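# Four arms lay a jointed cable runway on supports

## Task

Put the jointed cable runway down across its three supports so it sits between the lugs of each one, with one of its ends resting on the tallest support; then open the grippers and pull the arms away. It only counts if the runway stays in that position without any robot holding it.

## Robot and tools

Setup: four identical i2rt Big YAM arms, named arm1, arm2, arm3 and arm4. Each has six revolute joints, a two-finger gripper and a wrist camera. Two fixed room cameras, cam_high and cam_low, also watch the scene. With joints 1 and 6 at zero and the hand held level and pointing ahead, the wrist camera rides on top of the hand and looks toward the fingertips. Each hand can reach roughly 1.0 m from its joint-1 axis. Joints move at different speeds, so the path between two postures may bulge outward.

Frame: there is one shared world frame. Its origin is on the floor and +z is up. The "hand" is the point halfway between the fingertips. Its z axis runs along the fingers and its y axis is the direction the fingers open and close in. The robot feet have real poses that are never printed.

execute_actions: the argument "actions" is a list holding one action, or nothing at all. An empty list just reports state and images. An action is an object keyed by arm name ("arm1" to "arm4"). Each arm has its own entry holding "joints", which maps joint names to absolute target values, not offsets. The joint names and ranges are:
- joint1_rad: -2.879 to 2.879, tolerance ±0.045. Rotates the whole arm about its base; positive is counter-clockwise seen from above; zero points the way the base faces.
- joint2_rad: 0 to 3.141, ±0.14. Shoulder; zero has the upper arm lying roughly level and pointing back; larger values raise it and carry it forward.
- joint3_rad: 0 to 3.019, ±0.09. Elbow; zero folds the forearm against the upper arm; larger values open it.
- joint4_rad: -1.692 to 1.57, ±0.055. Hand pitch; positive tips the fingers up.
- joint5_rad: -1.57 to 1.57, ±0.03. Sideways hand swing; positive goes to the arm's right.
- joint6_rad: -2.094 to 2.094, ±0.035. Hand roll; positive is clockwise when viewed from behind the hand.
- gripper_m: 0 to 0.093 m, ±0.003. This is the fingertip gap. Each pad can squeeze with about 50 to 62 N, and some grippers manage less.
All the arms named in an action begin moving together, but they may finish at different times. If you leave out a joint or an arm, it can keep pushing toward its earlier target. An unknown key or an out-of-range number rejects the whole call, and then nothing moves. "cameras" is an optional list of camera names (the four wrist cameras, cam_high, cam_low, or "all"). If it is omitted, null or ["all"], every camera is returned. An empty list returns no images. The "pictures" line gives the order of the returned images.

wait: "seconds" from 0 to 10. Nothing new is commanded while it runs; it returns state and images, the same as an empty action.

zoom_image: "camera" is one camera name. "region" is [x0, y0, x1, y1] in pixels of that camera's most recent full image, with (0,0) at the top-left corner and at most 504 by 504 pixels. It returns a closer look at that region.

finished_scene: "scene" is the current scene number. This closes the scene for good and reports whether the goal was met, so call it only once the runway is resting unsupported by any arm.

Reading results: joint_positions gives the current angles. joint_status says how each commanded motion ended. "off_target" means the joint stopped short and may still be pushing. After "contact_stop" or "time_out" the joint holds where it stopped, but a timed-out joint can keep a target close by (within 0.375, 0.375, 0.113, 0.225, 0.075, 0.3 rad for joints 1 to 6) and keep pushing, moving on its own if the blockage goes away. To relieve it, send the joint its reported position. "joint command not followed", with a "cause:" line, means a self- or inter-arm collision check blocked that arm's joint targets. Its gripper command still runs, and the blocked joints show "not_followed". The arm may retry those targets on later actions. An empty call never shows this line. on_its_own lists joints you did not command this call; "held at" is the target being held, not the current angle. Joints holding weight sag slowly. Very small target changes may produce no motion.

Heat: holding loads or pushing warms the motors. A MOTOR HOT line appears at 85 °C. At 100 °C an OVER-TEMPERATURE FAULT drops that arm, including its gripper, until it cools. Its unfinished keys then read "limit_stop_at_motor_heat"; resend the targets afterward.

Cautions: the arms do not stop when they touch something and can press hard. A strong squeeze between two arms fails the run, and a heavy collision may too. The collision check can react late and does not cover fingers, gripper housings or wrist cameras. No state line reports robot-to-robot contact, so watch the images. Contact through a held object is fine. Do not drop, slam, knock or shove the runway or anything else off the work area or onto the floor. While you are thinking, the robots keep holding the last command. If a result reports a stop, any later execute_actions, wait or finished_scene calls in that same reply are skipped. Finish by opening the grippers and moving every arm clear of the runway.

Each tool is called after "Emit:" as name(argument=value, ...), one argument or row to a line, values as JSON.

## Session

Emit:
execute_actions(
  actions=[
    {"arm1":{"joints":{"joint1_rad":-0.565,"joint2_rad":2.1,"joint3_rad":0.85,"joint4_rad":-0.32,"joint5_rad":0,"joint6_rad":1.07}},"arm2":{"joints":{"joint1_rad":0.445,"joint2_rad":1.99,"joint3_rad":0.6,"joint4_rad":-0.18,"joint5_rad":0,"joint6_rad":0.36}},"arm3":{"joints":{"joint1_rad":-0.69,"joint2_rad":1.99,"joint3_rad":0.7,"joint4_rad":-0.28,"joint5_rad":0,"joint6_rad":-0.55}},"arm4":{"joints":{"joint1_rad":0.656,"joint2_rad":2.1,"joint3_rad":0.9,"joint4_rad":-0.37,"joint5_rad":0,"joint6_rad":-0.84}}},
  ],
)

Scene clock: 2.00 s.
Motor temperatures (°C, as the motors report them): arm1=[22 22 28 22 25 24] | arm2=[25 33 34 24 23 22] | arm3=[22 26 29 22 25 23] | arm4=[24 25 26 23 22 24]
arm1.joint_positions: joint1_rad=-0.563 joint2_rad=+2.104 joint3_rad=+0.846 joint4_rad=-0.329 joint5_rad=+0.001 joint6_rad=+1.061 gripper_m=+0.095
arm1.joint_status: all done
arm1.hand: x=-0.7899 y=-0.3984 z=+0.7106 quat_wxyz=(+0.000, -0.704, -0.710, +0.003) (m; scene frame)
arm2.joint_positions: joint1_rad=+0.444 joint2_rad=+1.989 joint3_rad=+0.599 joint4_rad=-0.193 joint5_rad=-0.001 joint6_rad=+0.348 gripper_m=+0.094
arm2.joint_status: all done
arm2.hand: x=-0.3470 y=-0.3877 z=+0.7107 quat_wxyz=(+0.004, +0.713, -0.701, +0.009) (m; scene frame)
arm3.joint_positions: joint1_rad=-0.687 joint2_rad=+2.000 joint3_rad=+0.701 joint4_rad=-0.294 joint5_rad=+0.002 joint6_rad=-0.537 gripper_m=+0.094
arm3.joint_status: all done
arm3.hand: x=+0.3643 y=-0.3829 z=+0.6681 quat_wxyz=(+0.012, +0.707, -0.707, +0.006) (m; scene frame)
arm4.joint_positions: joint1_rad=+0.663 joint2_rad=+2.104 joint3_rad=+0.893 joint4_rad=-0.386 joint5_rad=+0.000 joint6_rad=-0.827 gripper_m=+0.094
arm4.joint_status: all done
arm4.hand: x=+0.8319 y=-0.4014 z=+0.6797 quat_wxyz=(-0.008, -0.708, -0.706, -0.017) (m; scene frame)
pictures: arm1_cam_wrist, arm2_cam_wrist, arm3_cam_wrist, arm4_cam_wrist, cam_high, cam_low
Images, in order (width x height): arm1_cam_wrist 616x616, arm2_cam_wrist 616x616, arm3_cam_wrist 616x616, arm4_cam_wrist 616x616, cam_high 896x504, cam_low 896x504.

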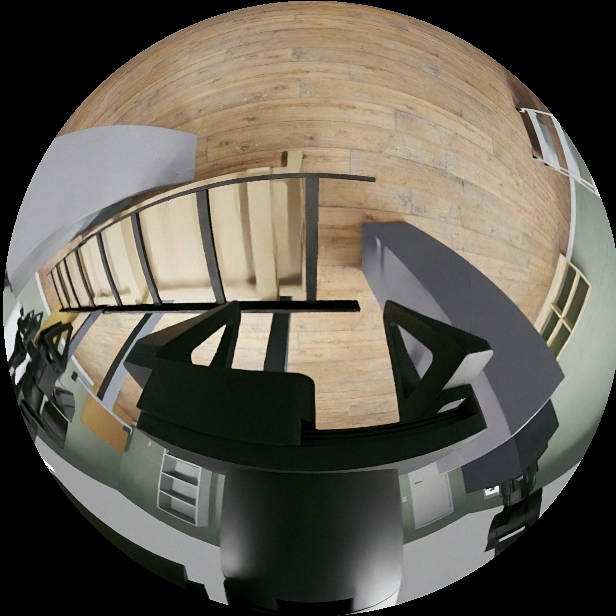

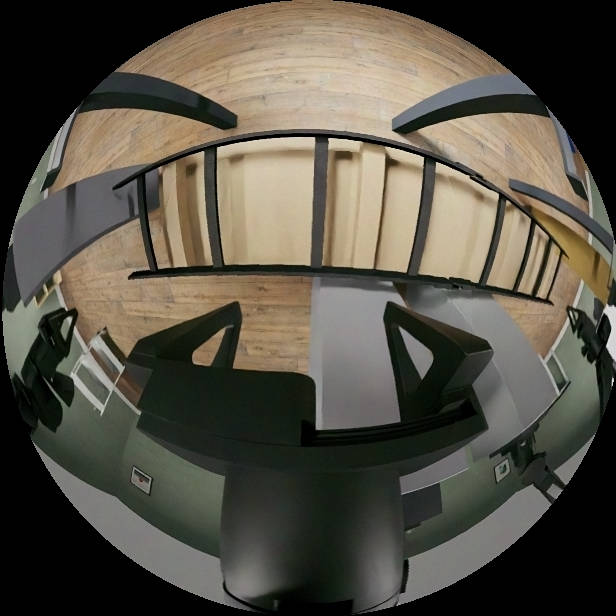

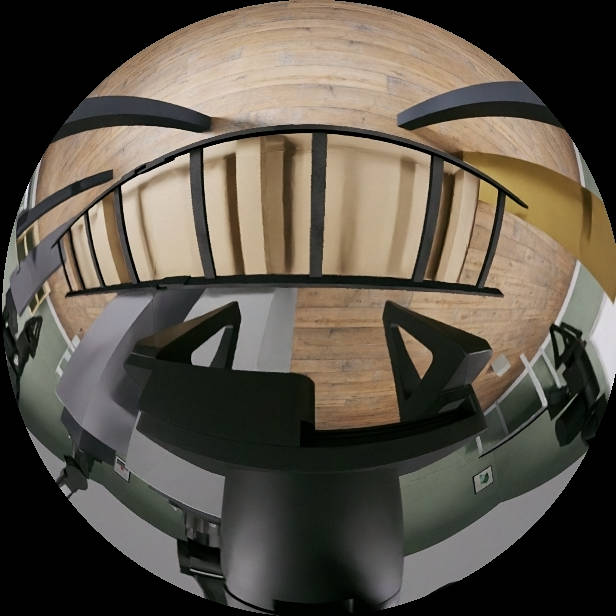

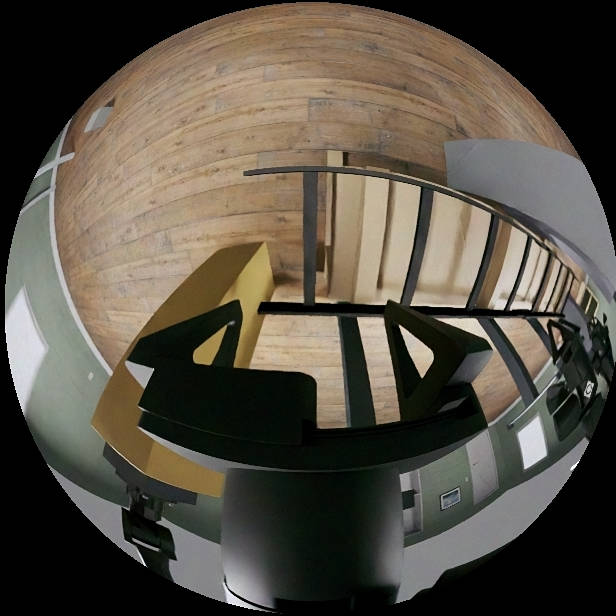

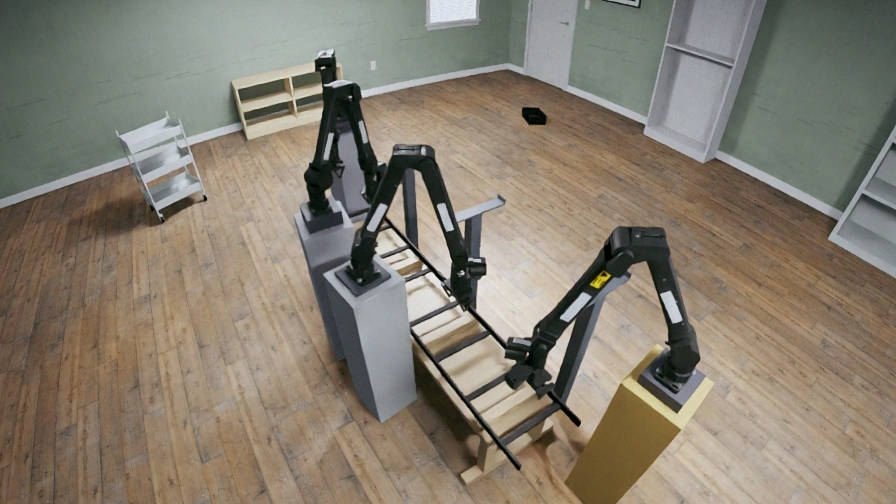

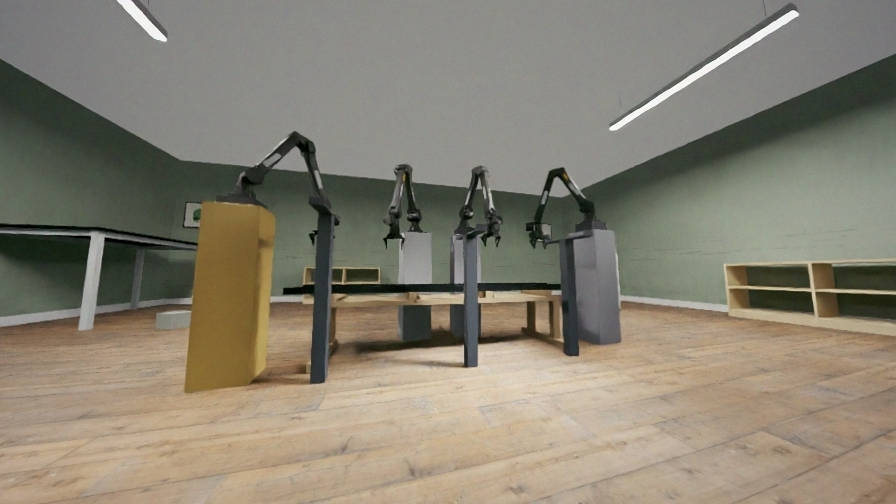

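Emit:
execute_actions(
  actions=[
    {"arm1":{"joints":{"joint2_rad":2.64,"joint3_rad":1.1,"joint4_rad":-0.03}},"arm2":{"joints":{"joint1_rad":0.4,"joint6_rad":0.32,"joint2_rad":2.62,"joint3_rad":0.9,"joint4_rad":0.15}},"arm3":{"joints":{"joint2_rad":2.49,"joint3_rad":0.86,"joint4_rad":0.07}},"arm4":{"joints":{"joint2_rad":2.54,"joint3_rad":1.07,"joint4_rad":-0.1}}},
  ],
  cameras=[],
)

Emit:
execute_actions(
  actions=[
    {"arm1":{"joints":{"joint2_rad":3.03,"joint3_rad":1.41,"joint4_rad":0.06}},"arm2":{"joints":{"joint2_rad":3.04,"joint3_rad":1.24,"joint4_rad":0.24}},"arm3":{"joints":{"joint2_rad":2.9,"joint3_rad":1.18,"joint4_rad":0.15}},"arm4":{"joints":{"joint2_rad":2.96,"joint3_rad":1.38,"joint4_rad":0.0}}},
  ],
)

Scene clock: 10.23 s.
Motor temperatures (°C, as the motors report them): arm1=[22 22 28 22 25 24] | arm2=[25 33 34 24 23 22] | arm3=[22 27 29 22 25 23] | arm4=[24 26 26 23 22 24]
arm1.joint_positions: joint1_rad=-0.563 joint2_rad=+2.666 joint3_rad=+1.098 joint4_rad=-0.036 joint5_rad=+0.001 joint6_rad=+1.063 gripper_m=+0.095
arm1.joint_status: all done
arm1.hand: x=-0.7914 y=-0.3986 z=+0.5136 quat_wxyz=(+0.009, -0.705, -0.709, +0.006) (m; scene frame)
arm2.joint_positions: joint1_rad=+0.405 joint2_rad=+2.634 joint3_rad=+0.895 joint4_rad=+0.142 joint5_rad=-0.001 joint6_rad=+0.331 gripper_m=+0.094
arm2.joint_status: all done
arm2.hand: x=-0.3387 y=-0.3737 z=+0.5160 quat_wxyz=(+0.007, +0.705, -0.709, +0.016) (m; scene frame)
arm3.joint_positions: joint1_rad=-0.687 joint2_rad=+2.506 joint3_rad=+0.855 joint4_rad=+0.058 joint5_rad=+0.002 joint6_rad=-0.538 gripper_m=+0.094
arm3.joint_status: all done
arm3.hand: x=+0.3603 y=-0.3903 z=+0.5092 quat_wxyz=(+0.012, +0.707, -0.707, +0.006) (m; scene frame)
arm4.joint_positions: joint1_rad=+0.663 joint2_rad=+2.564 joint3_rad=+1.063 joint4_rad=-0.117 joint5_rad=+0.000 joint6_rad=-0.827 gripper_m=+0.094
arm4.joint_status: all done
arm4.hand: x=+0.8415 y=-0.3959 z=+0.5146 quat_wxyz=(-0.009, -0.707, -0.706, -0.027) (m; scene frame)
pictures: none
No camera images: the call's "cameras" was empty. Leave "cameras" out to get every camera's image.

Scene clock: 11.63 s.
Motor temperatures (°C, as the motors report them): arm1=[22 22 28 22 25 24] | arm2=[25 33 34 24 23 22] | arm3=[22 27 29 22 25 23] | arm4=[24 26 26 23 22 24]
arm1.joint_positions: joint1_rad=-0.561 joint2_rad=+2.943 joint3_rad=+1.398 joint4_rad=+0.055 joint5_rad=+0.006 joint6_rad=+1.064 gripper_m=+0.095
arm1.joint_status: all done
arm1.hand: x=-0.7428 y=-0.4258 z=+0.4105 quat_wxyz=(-0.047, -0.704, -0.709, -0.008) (m; scene frame)
arm2.joint_positions: joint1_rad=+0.405 joint2_rad=+3.054 joint3_rad=+1.234 joint4_rad=+0.236 joint5_rad=-0.001 joint6_rad=+0.331 gripper_m=+0.094
arm2.joint_status: all done
arm2.hand: x=-0.3358 y=-0.3813 z=+0.3633 quat_wxyz=(+0.004, +0.705, -0.709, +0.009) (m; scene frame)
arm3.joint_positions: joint1_rad=-0.687 joint2_rad=+2.915 joint3_rad=+1.174 joint4_rad=+0.145 joint5_rad=+0.002 joint6_rad=-0.538 gripper_m=+0.094
arm3.joint_status: all done
arm3.hand: x=+0.3626 y=-0.3872 z=+0.3622 quat_wxyz=(+0.014, +0.707, -0.707, +0.006) (m; scene frame)
arm4.joint_positions: joint1_rad=+0.659 joint2_rad=+2.855 joint3_rad=+1.373 joint4_rad=-0.005 joint5_rad=-0.013 joint6_rad=-0.825 gripper_m=+0.094
arm4.joint_status: all done
arm4.hand: x=+0.7943 y=-0.4418 z=+0.4071 quat_wxyz=(-0.012, -0.710, -0.704, +0.038) (m; scene frame)
pictures: arm1_cam_wrist, arm2_cam_wrist, arm3_cam_wrist, arm4_cam_wrist, cam_high, cam_low
Images, in order (width x height): arm1_cam_wrist 616x616, arm2_cam_wrist 616x616, arm3_cam_wrist 616x616, arm4_cam_wrist 616x616, cam_high 896x504, cam_low 896x504.

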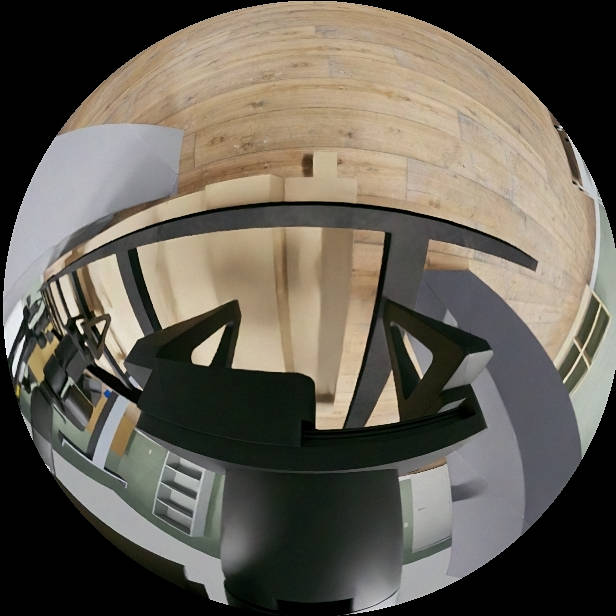

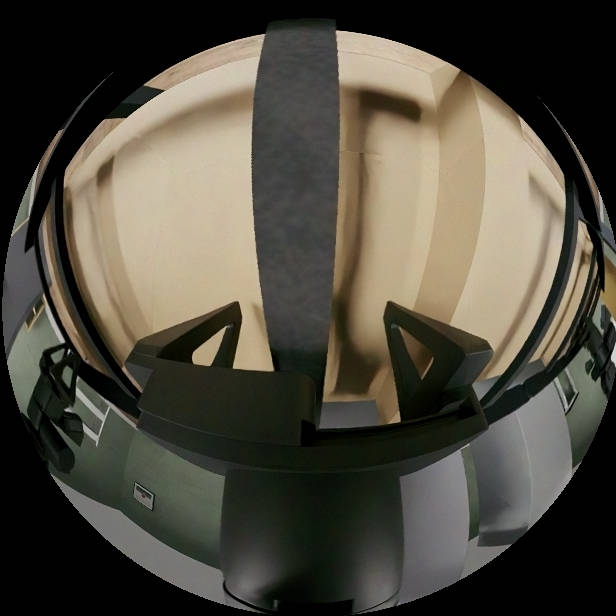

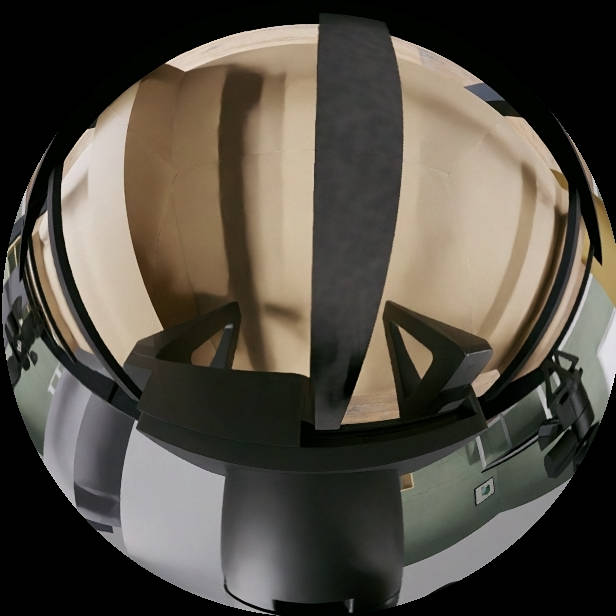

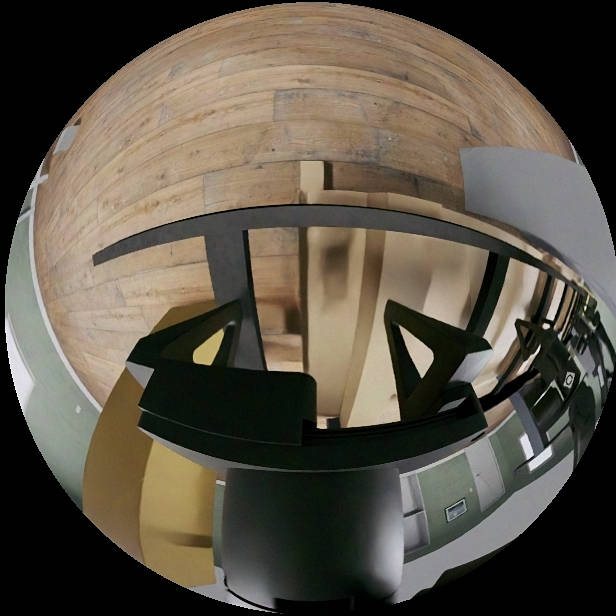

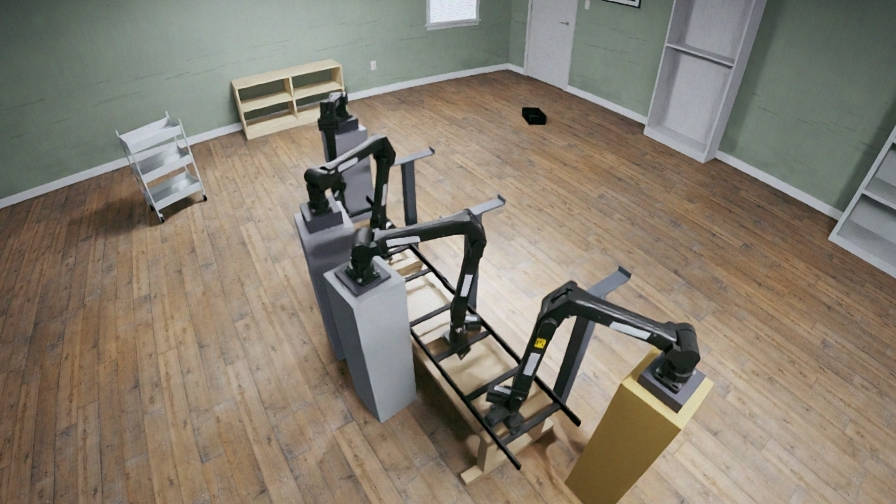

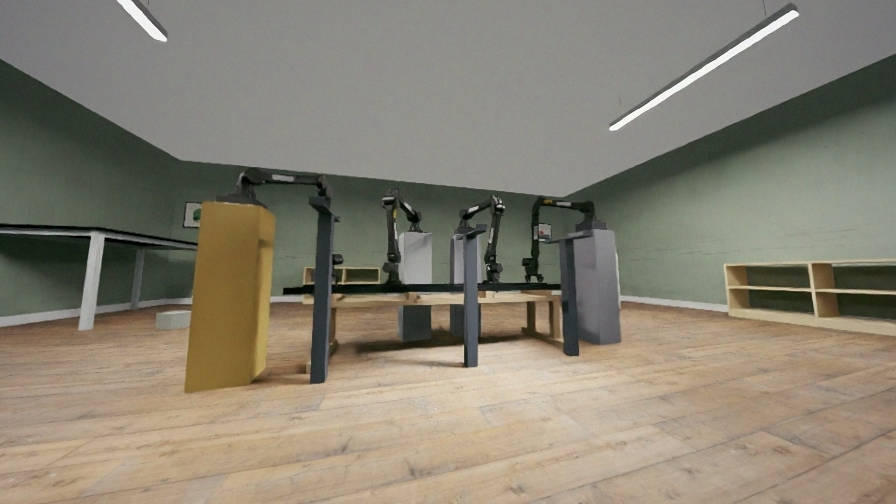

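Fingers landed on rungs; back up and retract.

Emit:
execute_actions(
  actions=[
    {"arm1":{"joints":{"joint2_rad":2.88,"joint3_rad":1.24,"joint4_rad":0.06}},"arm4":{"joints":{"joint2_rad":2.8,"joint3_rad":1.21,"joint4_rad":0.0}}},
  ],
  cameras=[],
)

Emit:
execute_actions(
  actions=[
    {"arm1":{"joints":{"joint2_rad":2.96,"joint3_rad":1.31}},"arm4":{"joints":{"joint2_rad":2.88,"joint3_rad":1.29}}},
  ],
  cameras=[],
)

Emit:
execute_actions(
  actions=[
    {"arm1":{"joints":{"joint2_rad":3.05,"joint3_rad":1.4}},"arm4":{"joints":{"joint2_rad":2.97,"joint3_rad":1.38}}},
  ],
  cameras=["arm1_cam_wrist","arm4_cam_wrist"],
)

Scene clock: 20.50 s.
Motor temperatures (°C, as the motors report them): arm1=[22 23 28 22 25 24] | arm2=[25 34 34 24 23 22] | arm3=[22 27 29 22 25 23] | arm4=[24 26 26 23 22 24]
arm1.joint_positions: joint1_rad=-0.561 joint2_rad=+2.903 joint3_rad=+1.239 joint4_rad=+0.059 joint5_rad=+0.003 joint6_rad=+1.064 gripper_m=+0.095
arm1.joint_status: all done
arm1.hand: x=-0.8082 y=-0.3894 z=+0.4257 quat_wxyz=(+0.008, -0.705, -0.710, +0.007) (m; scene frame)
arm2.joint_positions: joint1_rad=+0.405 joint2_rad=+3.054 joint3_rad=+1.234 joint4_rad=+0.236 joint5_rad=-0.001 joint6_rad=+0.331 gripper_m=+0.094
arm2.joint_status: not commanded
arm2.hand: x=-0.3358 y=-0.3813 z=+0.3633 quat_wxyz=(+0.004, +0.705, -0.709, +0.009) (m; scene frame)
arm3.joint_positions: joint1_rad=-0.687 joint2_rad=+2.915 joint3_rad=+1.174 joint4_rad=+0.145 joint5_rad=+0.002 joint6_rad=-0.538 gripper_m=+0.094
arm3.joint_status: not commanded
arm3.hand: x=+0.3626 y=-0.3872 z=+0.3622 quat_wxyz=(+0.014, +0.707, -0.707, +0.006) (m; scene frame)
arm4.joint_positions: joint1_rad=+0.659 joint2_rad=+2.830 joint3_rad=+1.207 joint4_rad=-0.001 joint5_rad=-0.002 joint6_rad=-0.827 gripper_m=+0.094
arm4.joint_status: all done
arm4.hand: x=+0.8582 y=-0.3811 z=+0.4159 quat_wxyz=(-0.010, -0.709, -0.705, -0.030) (m; scene frame)
pictures: none
No camera images: the call's "cameras" was empty. Leave "cameras" out to get every camera's image.

Scene clock: 21.43 s.
Motor temperatures (°C, as the motors report them): arm1=[22 23 28 22 25 24] | arm2=[25 34 34 24 23 22] | arm3=[22 28 29 22 25 23] | arm4=[24 26 26 23 22 24]
arm1.joint_positions: joint1_rad=-0.561 joint2_rad=+2.953 joint3_rad=+1.313 joint4_rad=+0.059 joint5_rad=+0.003 joint6_rad=+1.064 gripper_m=+0.095
arm1.joint_status: all done
arm1.hand: x=-0.7939 y=-0.3973 z=+0.4058 quat_wxyz=(-0.003, -0.705, -0.710, +0.003) (m; scene frame)
arm2.joint_positions: joint1_rad=+0.405 joint2_rad=+3.054 joint3_rad=+1.234 joint4_rad=+0.236 joint5_rad=-0.001 joint6_rad=+0.331 gripper_m=+0.094
arm2.joint_status: not commanded
arm2.hand: x=-0.3358 y=-0.3813 z=+0.3633 quat_wxyz=(+0.004, +0.705, -0.709, +0.009) (m; scene frame)
arm3.joint_positions: joint1_rad=-0.687 joint2_rad=+2.915 joint3_rad=+1.174 joint4_rad=+0.145 joint5_rad=+0.002 joint6_rad=-0.538 gripper_m=+0.094
arm3.joint_status: not commanded
arm3.hand: x=+0.3626 y=-0.3872 z=+0.3622 quat_wxyz=(+0.014, +0.707, -0.707, +0.006) (m; scene frame)
arm4.joint_positions: joint1_rad=+0.659 joint2_rad=+2.864 joint3_rad=+1.292 joint4_rad=-0.001 joint5_rad=-0.002 joint6_rad=-0.827 gripper_m=+0.094
arm4.joint_status: all done
arm4.hand: x=+0.8334 y=-0.4039 z=+0.4020 quat_wxyz=(-0.009, -0.709, -0.705, -0.005) (m; scene frame)
pictures: none
No camera images: the call's "cameras" was empty. Leave "cameras" out to get every camera's image.

Scene clock: 22.23 s.
Motor temperatures (°C, as the motors report them): arm1=[22 23 28 22 25 24] | arm2=[25 34 34 24 23 22] | arm3=[22 28 29 22 25 23] | arm4=[24 26 26 23 22 24]
arm1.joint_positions: joint1_rad=-0.561 joint2_rad=+3.051 joint3_rad=+1.399 joint4_rad=+0.059 joint5_rad=+0.003 joint6_rad=+1.064 gripper_m=+0.095
arm1.joint_status: all done
arm1.hand: x=-0.8015 y=-0.3934 z=+0.3684 quat_wxyz=(+0.003, -0.705, -0.710, +0.005) (m; scene frame)
arm2.joint_positions: joint1_rad=+0.405 joint2_rad=+3.054 joint3_rad=+1.234 joint4_rad=+0.236 joint5_rad=-0.001 joint6_rad=+0.331 gripper_m=+0.094
arm2.joint_status: not commanded
arm2.hand: x=-0.3358 y=-0.3813 z=+0.3633 quat_wxyz=(+0.004, +0.705, -0.709, +0.009) (m; scene frame)
arm3.joint_positions: joint1_rad=-0.687 joint2_rad=+2.915 joint3_rad=+1.174 joint4_rad=+0.145 joint5_rad=+0.002 joint6_rad=-0.538 gripper_m=+0.094
arm3.joint_status: not commanded
arm3.hand: x=+0.3626 y=-0.3872 z=+0.3622 quat_wxyz=(+0.014, +0.707, -0.707, +0.006) (m; scene frame)
arm4.joint_positions: joint1_rad=+0.659 joint2_rad=+2.967 joint3_rad=+1.378 joint4_rad=-0.001 joint5_rad=-0.002 joint6_rad=-0.827 gripper_m=+0.094
arm4.joint_status: all done
arm4.hand: x=+0.8408 y=-0.3980 z=+0.3626 quat_wxyz=(-0.009, -0.709, -0.705, -0.013) (m; scene frame)
pictures: arm1_cam_wrist, arm4_cam_wrist
Images, in order (width x height): arm1_cam_wrist 616x616, arm4_cam_wrist 616x616.

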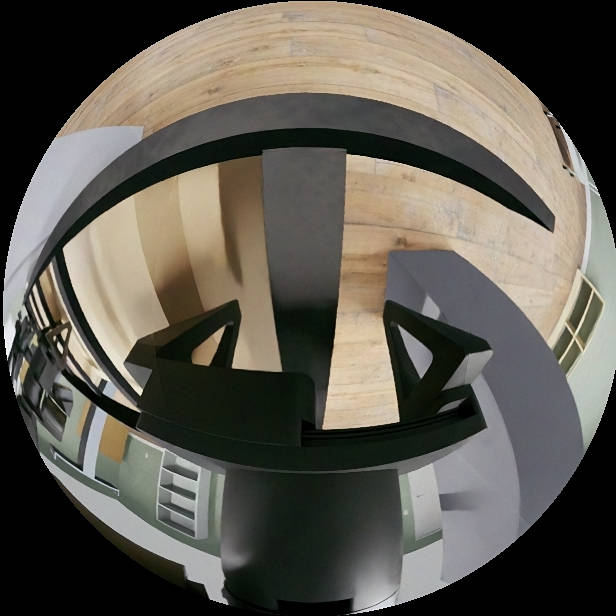

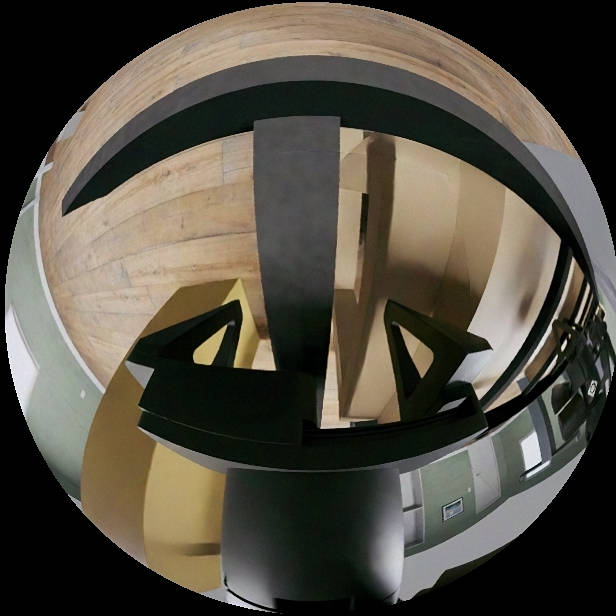

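Emit:
execute_actions(
  actions=[
    {"arm1":{"joints":{"gripper_m":0}},"arm2":{"joints":{"gripper_m":0}},"arm3":{"joints":{"gripper_m":0,"joint1_rad":-0.73,"joint6_rad":-0.57}},"arm4":{"joints":{"gripper_m":0}}},
  ],
  cameras=[],
)

Emit:
execute_actions(
  actions=[
    {"arm1":{"joints":{"joint2_rad":2.64,"joint3_rad":1.07,"joint4_rad":0.0}},"arm2":{"joints":{"joint2_rad":2.62,"joint3_rad":0.9,"joint4_rad":0.15}},"arm3":{"joints":{"joint2_rad":2.47,"joint3_rad":0.89,"joint4_rad":0.02}},"arm4":{"joints":{"joint2_rad":2.545,"joint3_rad":1.1,"joint4_rad":-0.125}}},
  ],
  cameras=[],
)

Emit:
execute_actions(
  actions=[
    {"arm1":{"joints":{"joint2_rad":2.19,"joint3_rad":0.9,"joint4_rad":-0.28}},"arm2":{"joints":{"joint2_rad":2.13,"joint3_rad":0.74,"joint4_rad":-0.18}},"arm3":{"joints":{"joint2_rad":2.0,"joint3_rad":0.8,"joint4_rad":-0.37}},"arm4":{"joints":{"joint2_rad":2.13,"joint3_rad":0.96,"joint4_rad":-0.4}}},
  ],
  cameras=[],
)

Emit:
execute_actions(
  actions=[
    {"arm1":{"joints":{"joint2_rad":1.77,"joint3_rad":0.85,"joint4_rad":-0.65}},"arm2":{"joints":{"joint2_rad":1.63,"joint3_rad":0.71,"joint4_rad":-0.65}},"arm3":{"joints":{"joint2_rad":1.58,"joint3_rad":0.83,"joint4_rad":-0.82}},"arm4":{"joints":{"joint2_rad":1.73,"joint3_rad":0.96,"joint4_rad":-0.8}}},
  ],
  cameras=[],
)

Emit:
execute_actions(
  actions=[
    {"arm1":{"joints":{"joint2_rad":1.48,"joint3_rad":1.02,"joint4_rad":-1.11}},"arm2":{"joints":{"joint2_rad":1.32,"joint3_rad":0.9,"joint4_rad":-1.145}},"arm3":{"joints":{"joint2_rad":1.36,"joint3_rad":1.07,"joint4_rad":-1.285}},"arm4":{"joints":{"joint2_rad":1.49,"joint3_rad":1.16,"joint4_rad":-1.24}}},
  ],
  cameras=[],
)

Scene clock: 34.90 s.
Motor temperatures (°C, as the motors report them): arm1=[22 23 27 22 25 24] | arm2=[25 34 34 24 23 22] | arm3=[22 28 29 22 24 23] | arm4=[24 27 25 23 22 24]
arm1.joint_positions: joint1_rad=-0.561 joint2_rad=+3.051 joint3_rad=+1.403 joint4_rad=+0.062 joint5_rad=-0.004 joint6_rad=+1.064 gripper_m=+0.024
arm1.joint_status: gripper_m off_target (ended at +0.024, target +0.000)
arm1.hand: x=-0.7977 y=-0.3937 z=+0.3683 quat_wxyz=(+0.000, -0.704, -0.710, +0.000) (m; scene frame)
arm2.joint_positions: joint1_rad=+0.411 joint2_rad=+3.054 joint3_rad=+1.238 joint4_rad=+0.238 joint5_rad=-0.021 joint6_rad=+0.343 gripper_m=+0.023
arm2.joint_status: gripper_m off_target (ended at +0.023, target +0.000)
arm2.hand: x=-0.3417 y=-0.3808 z=+0.3630 quat_wxyz=(+0.012, +0.703, -0.711, +0.003) (m; scene frame)
arm3.joint_positions: joint1_rad=-0.727 joint2_rad=+2.915 joint3_rad=+1.177 joint4_rad=+0.147 joint5_rad=-0.001 joint6_rad=-0.558 gripper_m=+0.023
arm3.joint_status: gripper_m off_target (ended at +0.023, target +0.000); the others done
arm3.hand: x=+0.3748 y=-0.3918 z=+0.3621 quat_wxyz=(+0.012, +0.700, -0.714, +0.004) (m; scene frame)
arm4.joint_positions: joint1_rad=+0.663 joint2_rad=+2.968 joint3_rad=+1.372 joint4_rad=-0.004 joint5_rad=-0.011 joint6_rad=-0.822 gripper_m=+0.022
arm4.joint_status: gripper_m off_target (ended at +0.022, target +0.000)
arm4.hand: x=+0.8465 y=-0.3967 z=+0.3622 quat_wxyz=(-0.014, -0.710, -0.704, -0.018) (m; scene frame)
pictures: none
No camera images: the call's "cameras" was empty. Leave "cameras" out to get every camera's image.

Scene clock: 36.03 s.
Motor temperatures (°C, as the motors report them): arm1=[22 23 27 22 25 24] | arm2=[25 35 34 24 23 22] | arm3=[22 28 29 22 24 23] | arm4=[24 27 25 23 22 24]
arm1.joint_positions: joint1_rad=-0.560 joint2_rad=+2.680 joint3_rad=+1.077 joint4_rad=+0.011 joint5_rad=+0.013 joint6_rad=+1.065 gripper_m=+0.024
arm1.joint_status: all done
arm1.hand: x=-0.7993 y=-0.3952 z=+0.5084 quat_wxyz=(+0.001, -0.705, -0.710, +0.009) (m; scene frame)
arm2.joint_positions: joint1_rad=+0.411 joint2_rad=+2.697 joint3_rad=+0.925 joint4_rad=+0.167 joint5_rad=-0.028 joint6_rad=+0.343 gripper_m=+0.023
arm2.joint_status: all done
arm2.hand: x=-0.3426 y=-0.3826 z=+0.4953 quat_wxyz=(+0.021, +0.703, -0.711, +0.013) (m; scene frame)
arm3.joint_positions: joint1_rad=-0.725 joint2_rad=+2.552 joint3_rad=+0.905 joint4_rad=+0.038 joint5_rad=+0.009 joint6_rad=-0.558 gripper_m=+0.023
arm3.joint_status: all done
arm3.hand: x=+0.3747 y=-0.3932 z=+0.4931 quat_wxyz=(+0.019, +0.700, -0.714, +0.010) (m; scene frame)
arm4.joint_positions: joint1_rad=+0.663 joint2_rad=+2.606 joint3_rad=+1.088 joint4_rad=-0.105 joint5_rad=-0.028 joint6_rad=-0.823 gripper_m=+0.022
arm4.joint_status: all done
arm4.hand: x=+0.8466 y=-0.3981 z=+0.4995 quat_wxyz=(-0.023, -0.709, -0.704, -0.029) (m; scene frame)
pictures: none
No camera images: the call's "cameras" was empty. Leave "cameras" out to get every camera's image.

Scene clock: 37.20 s.
Motor temperatures (°C, as the motors report them): arm1=[22 23 27 22 25 24] | arm2=[25 35 34 24 23 22] | arm3=[22 28 29 22 24 23] | arm4=[24 27 25 23 22 24]
arm1.joint_positions: joint1_rad=-0.555 joint2_rad=+2.236 joint3_rad=+0.878 joint4_rad=-0.267 joint5_rad=+0.023 joint6_rad=+1.069 gripper_m=+0.024
arm1.joint_status: all done
arm1.hand: x=-0.7981 y=-0.3949 z=+0.6657 quat_wxyz=(+0.015, -0.704, -0.710, +0.019) (m; scene frame)
arm2.joint_positions: joint1_rad=+0.411 joint2_rad=+2.231 joint3_rad=+0.724 joint4_rad=-0.160 joint5_rad=-0.017 joint6_rad=+0.338 gripper_m=+0.023
arm2.joint_status: all done
arm2.hand: x=-0.3415 y=-0.3809 z=+0.6453 quat_wxyz=(+0.029, +0.703, -0.709, +0.044) (m; scene frame)
arm3.joint_positions: joint1_rad=-0.725 joint2_rad=+2.106 joint3_rad=+0.774 joint4_rad=-0.336 joint5_rad=+0.006 joint6_rad=-0.558 gripper_m=+0.023
arm3.joint_status: all done
arm3.hand: x=+0.3764 y=-0.3889 z=+0.6410 quat_wxyz=(+0.048, +0.700, -0.713, +0.015) (m; scene frame)
arm4.joint_positions: joint1_rad=+0.663 joint2_rad=+2.191 joint3_rad=+0.915 joint4_rad=-0.387 joint5_rad=-0.028 joint6_rad=-0.827 gripper_m=+0.022
arm4.joint_status: all done
arm4.hand: x=+0.8470 y=-0.3945 z=+0.6500 quat_wxyz=(-0.023, -0.707, -0.705, -0.049) (m; scene frame)
pictures: none
No camera images: the call's "cameras" was empty. Leave "cameras" out to get every camera's image.

Scene clock: 38.43 s.
Motor temperatures (°C, as the motors report them): arm1=[22 23 27 22 25 24] | arm2=[25 35 34 24 23 22] | arm3=[22 28 29 22 24 23] | arm4=[24 27 26 23 22 24]
arm1.joint_positions: joint1_rad=-0.556 joint2_rad=+1.796 joint3_rad=+0.826 joint4_rad=-0.644 joint5_rad=+0.029 joint6_rad=+1.069 gripper_m=+0.024
arm1.joint_status: all done
arm1.hand: x=-0.7993 y=-0.3948 z=+0.8218 quat_wxyz=(+0.009, -0.704, -0.710, +0.020) (m; scene frame)
arm2.joint_positions: joint1_rad=+0.411 joint2_rad=+1.725 joint3_rad=+0.669 joint4_rad=-0.622 joint5_rad=-0.022 joint6_rad=+0.338 gripper_m=+0.023
arm2.joint_status: all done
arm2.hand: x=-0.3431 y=-0.3793 z=+0.8009 quat_wxyz=(+0.034, +0.703, -0.709, +0.047) (m; scene frame)
arm3.joint_positions: joint1_rad=-0.718 joint2_rad=+1.648 joint3_rad=+0.773 joint4_rad=-0.792 joint5_rad=+0.016 joint6_rad=-0.552 gripper_m=+0.023
arm3.joint_status: all done
arm3.hand: x=+0.3761 y=-0.3878 z=+0.8002 quat_wxyz=(+0.047, +0.700, -0.712, +0.020) (m; scene frame)
arm4.joint_positions: joint1_rad=+0.667 joint2_rad=+1.774 joint3_rad=+0.901 joint4_rad=-0.802 joint5_rad=-0.018 joint6_rad=-0.824 gripper_m=+0.022
arm4.joint_status: all done
arm4.hand: x=+0.8453 y=-0.3929 z=+0.8115 quat_wxyz=(-0.019, -0.707, -0.705, -0.056) (m; scene frame)
pictures: none
No camera images: the call's "cameras" was empty. Leave "cameras" out to get every camera's image.

Scene clock: 40.93 s.
Motor temperatures (°C, as the motors report them): arm1=[22 24 28 23 25 24] | arm2=[25 35 36 24 23 22] | arm3=[22 28 32 22 25 23] | arm4=[24 27 28 23 22 24]
arm1.joint_positions: joint1_rad=-0.558 joint2_rad=+1.507 joint3_rad=+0.966 joint4_rad=-1.076 joint5_rad=+0.040 joint6_rad=+1.067 gripper_m=+0.024
arm1.joint_status: all done
arm1.hand: x=-0.7989 y=-0.3974 z=+0.9686 quat_wxyz=(+0.009, -0.704, -0.710, +0.026) (m; scene frame)
arm2.joint_positions: joint1_rad=+0.410 joint2_rad=+1.395 joint3_rad=+0.785 joint4_rad=-1.078 joint5_rad=-0.028 joint6_rad=+0.334 gripper_m=+0.023
arm2.joint_status: joint3_rad time_out (moved +0.116 of +0.231); joint4_rad time_out (moved -0.456 of -0.523); the others done
arm2.on_its_own: joint3_rad reads +0.785 and still pushes toward +0.897 since a time_out; joint4_rad reads -1.078 and still pushes toward -1.145 since a time_out
arm2.hand: x=-0.3435 y=-0.3809 z=+0.9356 quat_wxyz=(+0.039, +0.703, -0.708, +0.050) (m; scene frame)
arm3.joint_positions: joint1_rad=-0.719 joint2_rad=+1.412 joint3_rad=+0.949 joint4_rad=-1.236 joint5_rad=+0.021 joint6_rad=-0.553 gripper_m=+0.023
arm3.joint_status: joint3_rad time_out (moved +0.176 of +0.297); the others done
arm3.on_its_own: joint3_rad reads +0.949 and still pushes toward +1.061 since a time_out
arm3.hand: x=+0.3769 y=-0.3883 z=+0.9359 quat_wxyz=(+0.062, +0.700, -0.711, +0.026) (m; scene frame)
arm4.joint_positions: joint1_rad=+0.668 joint2_rad=+1.524 joint3_rad=+1.055 joint4_rad=-1.221 joint5_rad=-0.026 joint6_rad=-0.827 gripper_m=+0.022
arm4.joint_status: joint3_rad time_out (moved +0.155 of +0.259); the others done
arm4.on_its_own: joint3_rad reads +1.055 and still pushes toward +1.160 since a time_out
arm4.hand: x=+0.8444 y=-0.3930 z=+0.9566 quat_wxyz=(-0.023, -0.705, -0.706, -0.062) (m; scene frame)
pictures: none
No camera images: the call's "cameras" was empty. Leave "cameras" out to get every camera's image.

Emit:
execute_actions(
  actions=[
    {"arm1":{"joints":{"joint1_rad":-0.06,"joint6_rad":1.56,"joint2_rad":1.36,"joint3_rad":0.98,"joint4_rad":-1.19}},"arm2":{"joints":{"joint1_rad":0.27,"joint6_rad":0.2,"joint2_rad":1.7,"joint3_rad":1.41,"joint4_rad":-1.28}},"arm3":{"joints":{"joint1_rad":-0.515,"joint6_rad":-0.35,"joint2_rad":1.73,"joint3_rad":1.585,"joint4_rad":-1.425}},"arm4":{"joints":{"joint1_rad":0.2,"joint6_rad":-1.295,"joint2_rad":1.19,"joint3_rad":0.955,"joint4_rad":-1.335}}},
  ],
  cameras=[],
)

Scene clock: 52.03 s.
Motor temperatures (°C, as the motors report them): arm1=[22 24 31 23 27 24] | arm2=[25 36 43 24 24 22] | arm3=[22 29 39 22 27 23] | arm4=[24 27 32 23 23 24]
arm1.joint_positions: joint1_rad=-0.070 joint2_rad=+1.405 joint3_rad=+0.927 joint4_rad=-1.198 joint5_rad=+0.031 joint6_rad=+1.563 gripper_m=+0.024
arm1.joint_status: all done
arm1.hand: x=-0.7914 y=-0.2176 z=+0.9910 quat_wxyz=(+0.019, -0.706, -0.706, +0.048) (m; scene frame)
arm2.joint_positions: joint1_rad=+0.271 joint2_rad=+1.824 joint3_rad=+1.293 joint4_rad=-1.216 joint5_rad=-0.058 joint6_rad=+0.192 gripper_m=+0.023
arm2.joint_status: joint3_rad time_out (moved +0.508 of +0.625); joint4_rad time_out (moved -0.138 of -0.202); the others done
arm2.on_its_own: joint3_rad reads +1.293 and still pushes toward +1.405 since a time_out; joint4_rad reads -1.216 and still pushes toward -1.280 since a time_out
arm2.hand: x=-0.3384 y=-0.2114 z=+0.9270 quat_wxyz=(+0.074, +0.702, -0.706, +0.060) (m; scene frame)
arm3.joint_positions: joint1_rad=-0.521 joint2_rad=+1.830 joint3_rad=+1.453 joint4_rad=-1.380 joint5_rad=+0.071 joint6_rad=-0.352 gripper_m=+0.023
arm3.joint_status: joint3_rad time_out (moved +0.504 of +0.636); the others done
arm3.on_its_own: joint3_rad reads +1.453 and still pushes toward +1.565 since a time_out
arm3.hand: x=+0.3819 y=-0.2160 z=+0.9317 quat_wxyz=(+0.072, +0.698, -0.708, +0.072) (m; scene frame)
arm4.joint_positions: joint1_rad=+0.201 joint2_rad=+1.266 joint3_rad=+0.885 joint4_rad=-1.342 joint5_rad=-0.021 joint6_rad=-1.310 gripper_m=+0.022
arm4.joint_status: all done
arm4.hand: x=+0.8450 y=-0.2123 z=+0.9871 quat_wxyz=(-0.055, -0.699, -0.711, -0.065) (m; scene frame)
pictures: none
No camera images: the call's "cameras" was empty. Leave "cameras" out to get every camera's image.

Emit:
execute_actions(
  actions=[
    {"arm1":{"joints":{"joint1_rad":0.4,"joint6_rad":2.02,"joint2_rad":1.44,"joint3_rad":1.06}},"arm2":{"joints":{"joint1_rad":0.215,"joint6_rad":0.145,"joint2_rad":2.15,"joint3_rad":2.1,"joint4_rad":-1.52}},"arm3":{"joints":{"joint1_rad":-0.42,"joint6_rad":-0.255,"joint2_rad":2.16,"joint3_rad":2.25,"joint4_rad":-1.66}},"arm4":{"joints":{"joint1_rad":-0.38,"joint6_rad":-1.875,"joint2_rad":1.18,"joint3_rad":0.945}}},
  ],
  cameras=[],
)

Scene clock: 64.83 s.
Motor temperatures (°C, as the motors report them): arm1=[22 24 33 23 27 24] | arm2=[25 39 48 24 27 22] | arm3=[22 31 43 22 32 23] | arm4=[24 27 34 23 23 24]
arm1.joint_positions: joint1_rad=+0.372 joint2_rad=+1.524 joint3_rad=+0.994 joint4_rad=-1.165 joint5_rad=+0.003 joint6_rad=+2.009 gripper_m=+0.024
arm1.joint_status: all done
arm1.hand: x=-0.7935 y=-0.0540 z=+0.9691 quat_wxyz=(+0.012, -0.708, -0.704, +0.059) (m; scene frame)
arm2.joint_positions: joint1_rad=+0.224 joint2_rad=+2.276 joint3_rad=+1.949 joint4_rad=-1.483 joint5_rad=-0.060 joint6_rad=+0.143 gripper_m=+0.023
arm2.joint_status: joint3_rad time_out (moved +0.656 of +0.807); the others done
arm2.on_its_own: joint3_rad reads +1.949 and still pushes toward +2.061 since a time_out
arm2.hand: x=-0.3390 y=-0.0553 z=+0.8949 quat_wxyz=(+0.096, +0.699, -0.704, +0.081) (m; scene frame)
arm3.joint_positions: joint1_rad=-0.430 joint2_rad=+2.280 joint3_rad=+2.121 joint4_rad=-1.640 joint5_rad=+0.060 joint6_rad=-0.258 gripper_m=+0.023
arm3.joint_status: joint3_rad time_out (moved +0.668 of +0.797); the others done
arm3.on_its_own: joint3_rad reads +2.121 and still pushes toward +2.233 since a time_out
arm3.hand: x=+0.3786 y=-0.0585 z=+0.9073 quat_wxyz=(+0.086, +0.696, -0.708, +0.084) (m; scene frame)
arm4.joint_positions: joint1_rad=-0.353 joint2_rad=+1.263 joint3_rad=+0.875 joint4_rad=-1.296 joint5_rad=-0.016 joint6_rad=-1.865 gripper_m=+0.022
arm4.joint_status: all done
arm4.hand: x=+0.8360 y=-0.0509 z=+0.9823 quat_wxyz=(-0.061, -0.699, -0.712, -0.024) (m; scene frame)
pictures: none
No camera images: the call's "cameras" was empty. Leave "cameras" out to get every camera's image.

Emit:
execute_actions(
  actions=[
    {"arm1":{"joints":{"joint2_rad":1.78,"joint3_rad":0.85,"joint4_rad":-0.64}},"arm2":{"joints":{"joint2_rad":2.24,"joint3_rad":1.95,"joint4_rad":-1.26}},"arm3":{"joints":{"joint2_rad":2.21,"joint3_rad":2.15,"joint4_rad":-1.5}},"arm4":{"joints":{"joint2_rad":1.28,"joint3_rad":0.75,"joint4_rad":-1.04}}},
  ],
)

Emit:
zoom_image(
  camera="cam_high",
  region=[360,110,700,340],
)

Scene clock: 71.20 s.
Motor temperatures (°C, as the motors report them): arm1=[22 24 33 23 26 24] | arm2=[25 41 48 24 28 22] | arm3=[22 33 43 22 33 23] | arm4=[24 27 34 23 23 24]
arm1.joint_positions: joint1_rad=+0.377 joint2_rad=+1.829 joint3_rad=+0.840 joint4_rad=-0.646 joint5_rad=+0.016 joint6_rad=+2.010 gripper_m=+0.024
arm1.joint_status: all done
arm1.hand: x=-0.7850 y=-0.0532 z=+0.8093 quat_wxyz=(-0.004, -0.707, -0.706, +0.033) (m; scene frame)
arm2.joint_positions: joint1_rad=+0.216 joint2_rad=+2.425 joint3_rad=+1.887 joint4_rad=-1.247 joint5_rad=-0.021 joint6_rad=+0.145 gripper_m=+0.023
arm2.joint_status: joint2_rad time_out (moved +0.149 of -0.036); the others done
arm2.on_its_own: joint2_rad reads +2.425 and still pushes toward +2.240 since a time_out
arm2.hand: x=-0.3279 y=-0.0490 z=+0.7734 quat_wxyz=(+0.073, +0.699, -0.707, +0.083) (m; scene frame)
arm3.joint_positions: joint1_rad=-0.442 joint2_rad=+2.383 joint3_rad=+2.082 joint4_rad=-1.497 joint5_rad=+0.069 joint6_rad=-0.262 gripper_m=+0.023
arm3.joint_status: joint2_rad off_target (ended at +2.384, target +2.210); the others done
arm3.hand: x=+0.3907 y=-0.0507 z=+0.8227 quat_wxyz=(+0.084, +0.694, -0.710, +0.087) (m; scene frame)
arm4.joint_positions: joint1_rad=-0.367 joint2_rad=+1.346 joint3_rad=+0.720 joint4_rad=-1.037 joint5_rad=+0.001 joint6_rad=-1.871 gripper_m=+0.022
arm4.joint_status: all done
arm4.hand: x=+0.8460 y=-0.0464 z=+0.9054 quat_wxyz=(-0.048, -0.702, -0.710, -0.026) (m; scene frame)
pictures: arm1_cam_wrist, arm2_cam_wrist, arm3_cam_wrist, arm4_cam_wrist, cam_high, cam_low
Images, in order (width x height): arm1_cam_wrist 616x616, arm2_cam_wrist 616x616, arm3_cam_wrist 616x616, arm4_cam_wrist 616x616, cam_high 896x504, cam_low 896x504.

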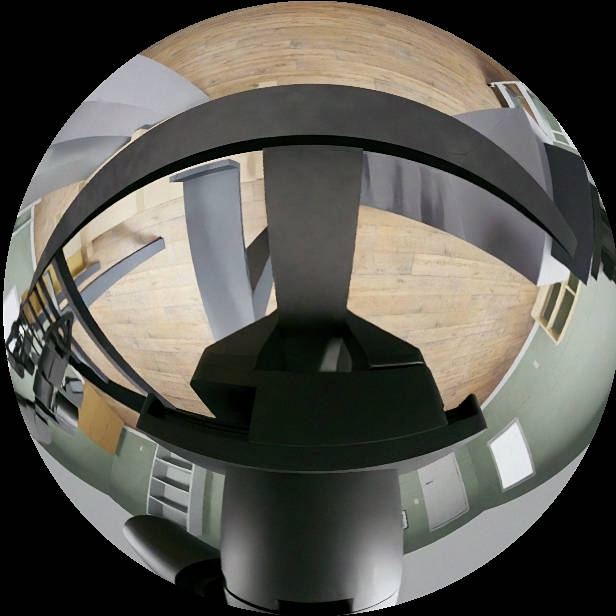

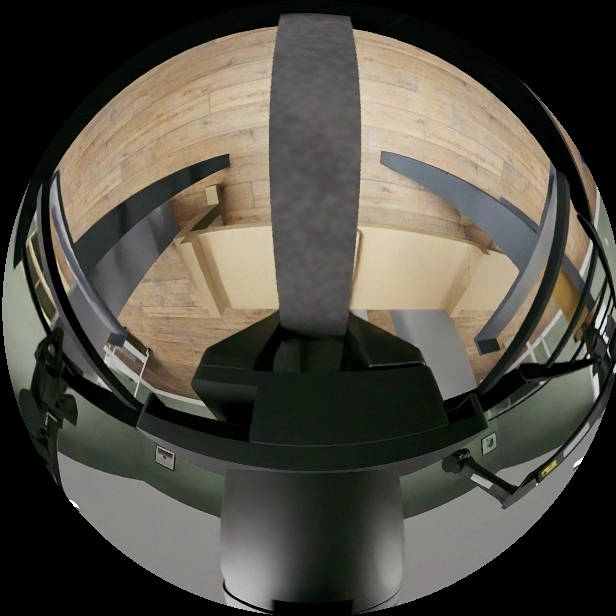

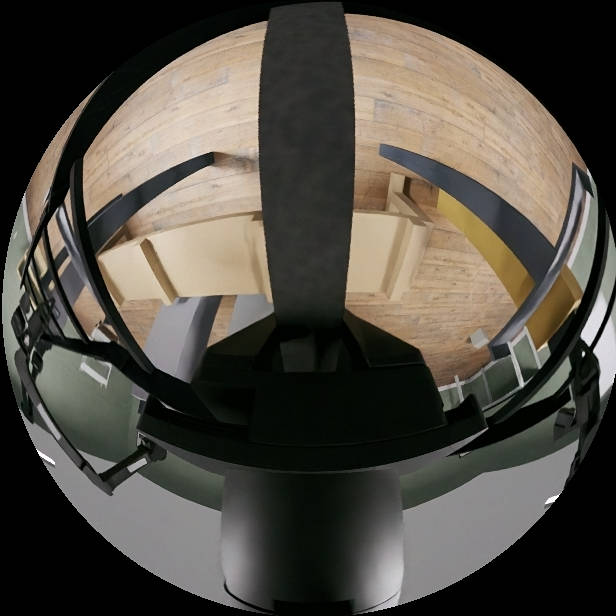

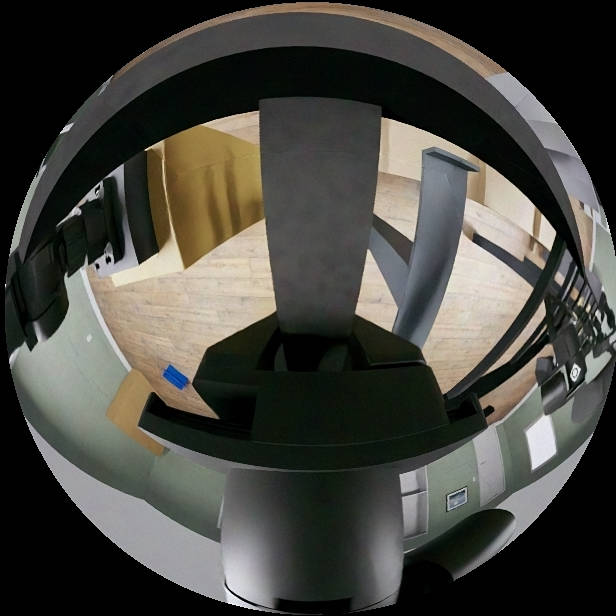

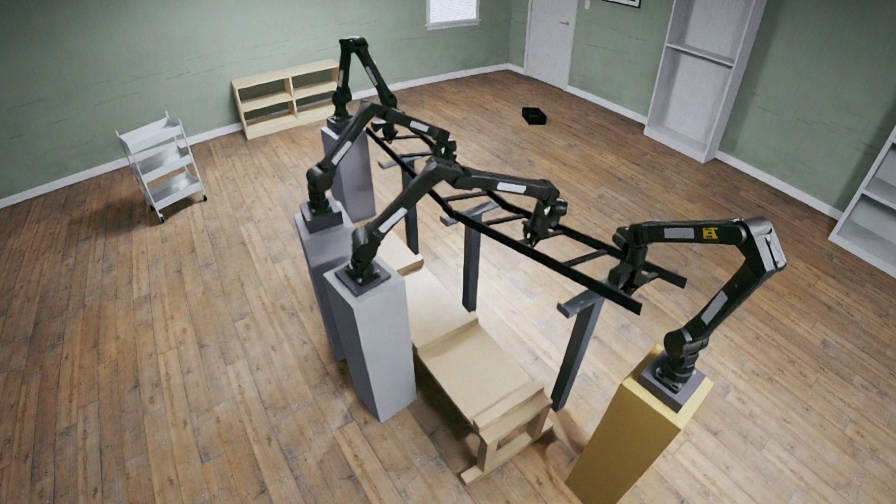

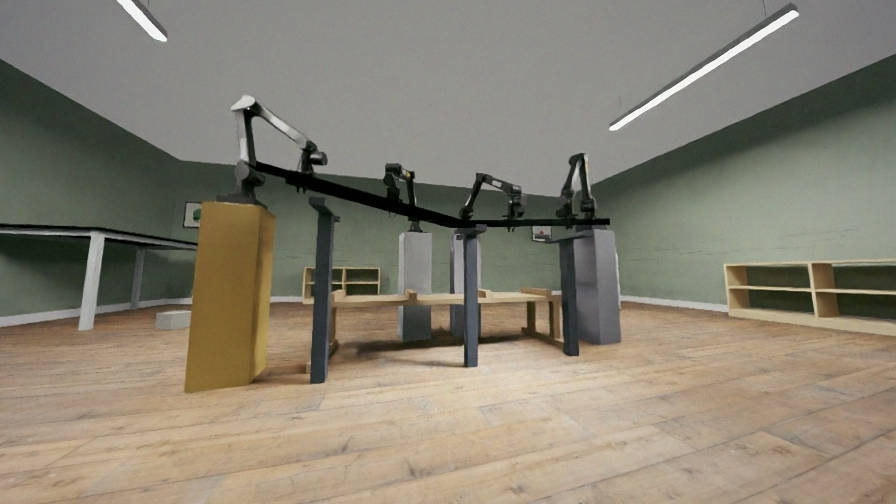

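Region (360, 110, 700, 340) of cam_high's 896x504 image, scaled by 1.482, with more detail than that image has; it fills the top 341 rows of this view, and the rest is white.

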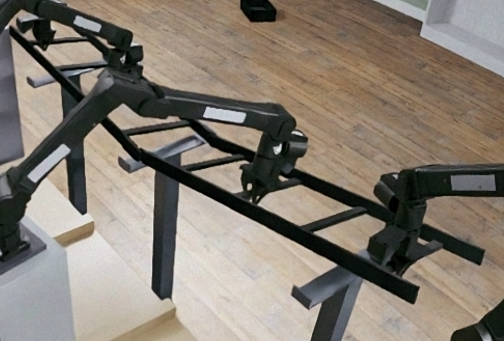

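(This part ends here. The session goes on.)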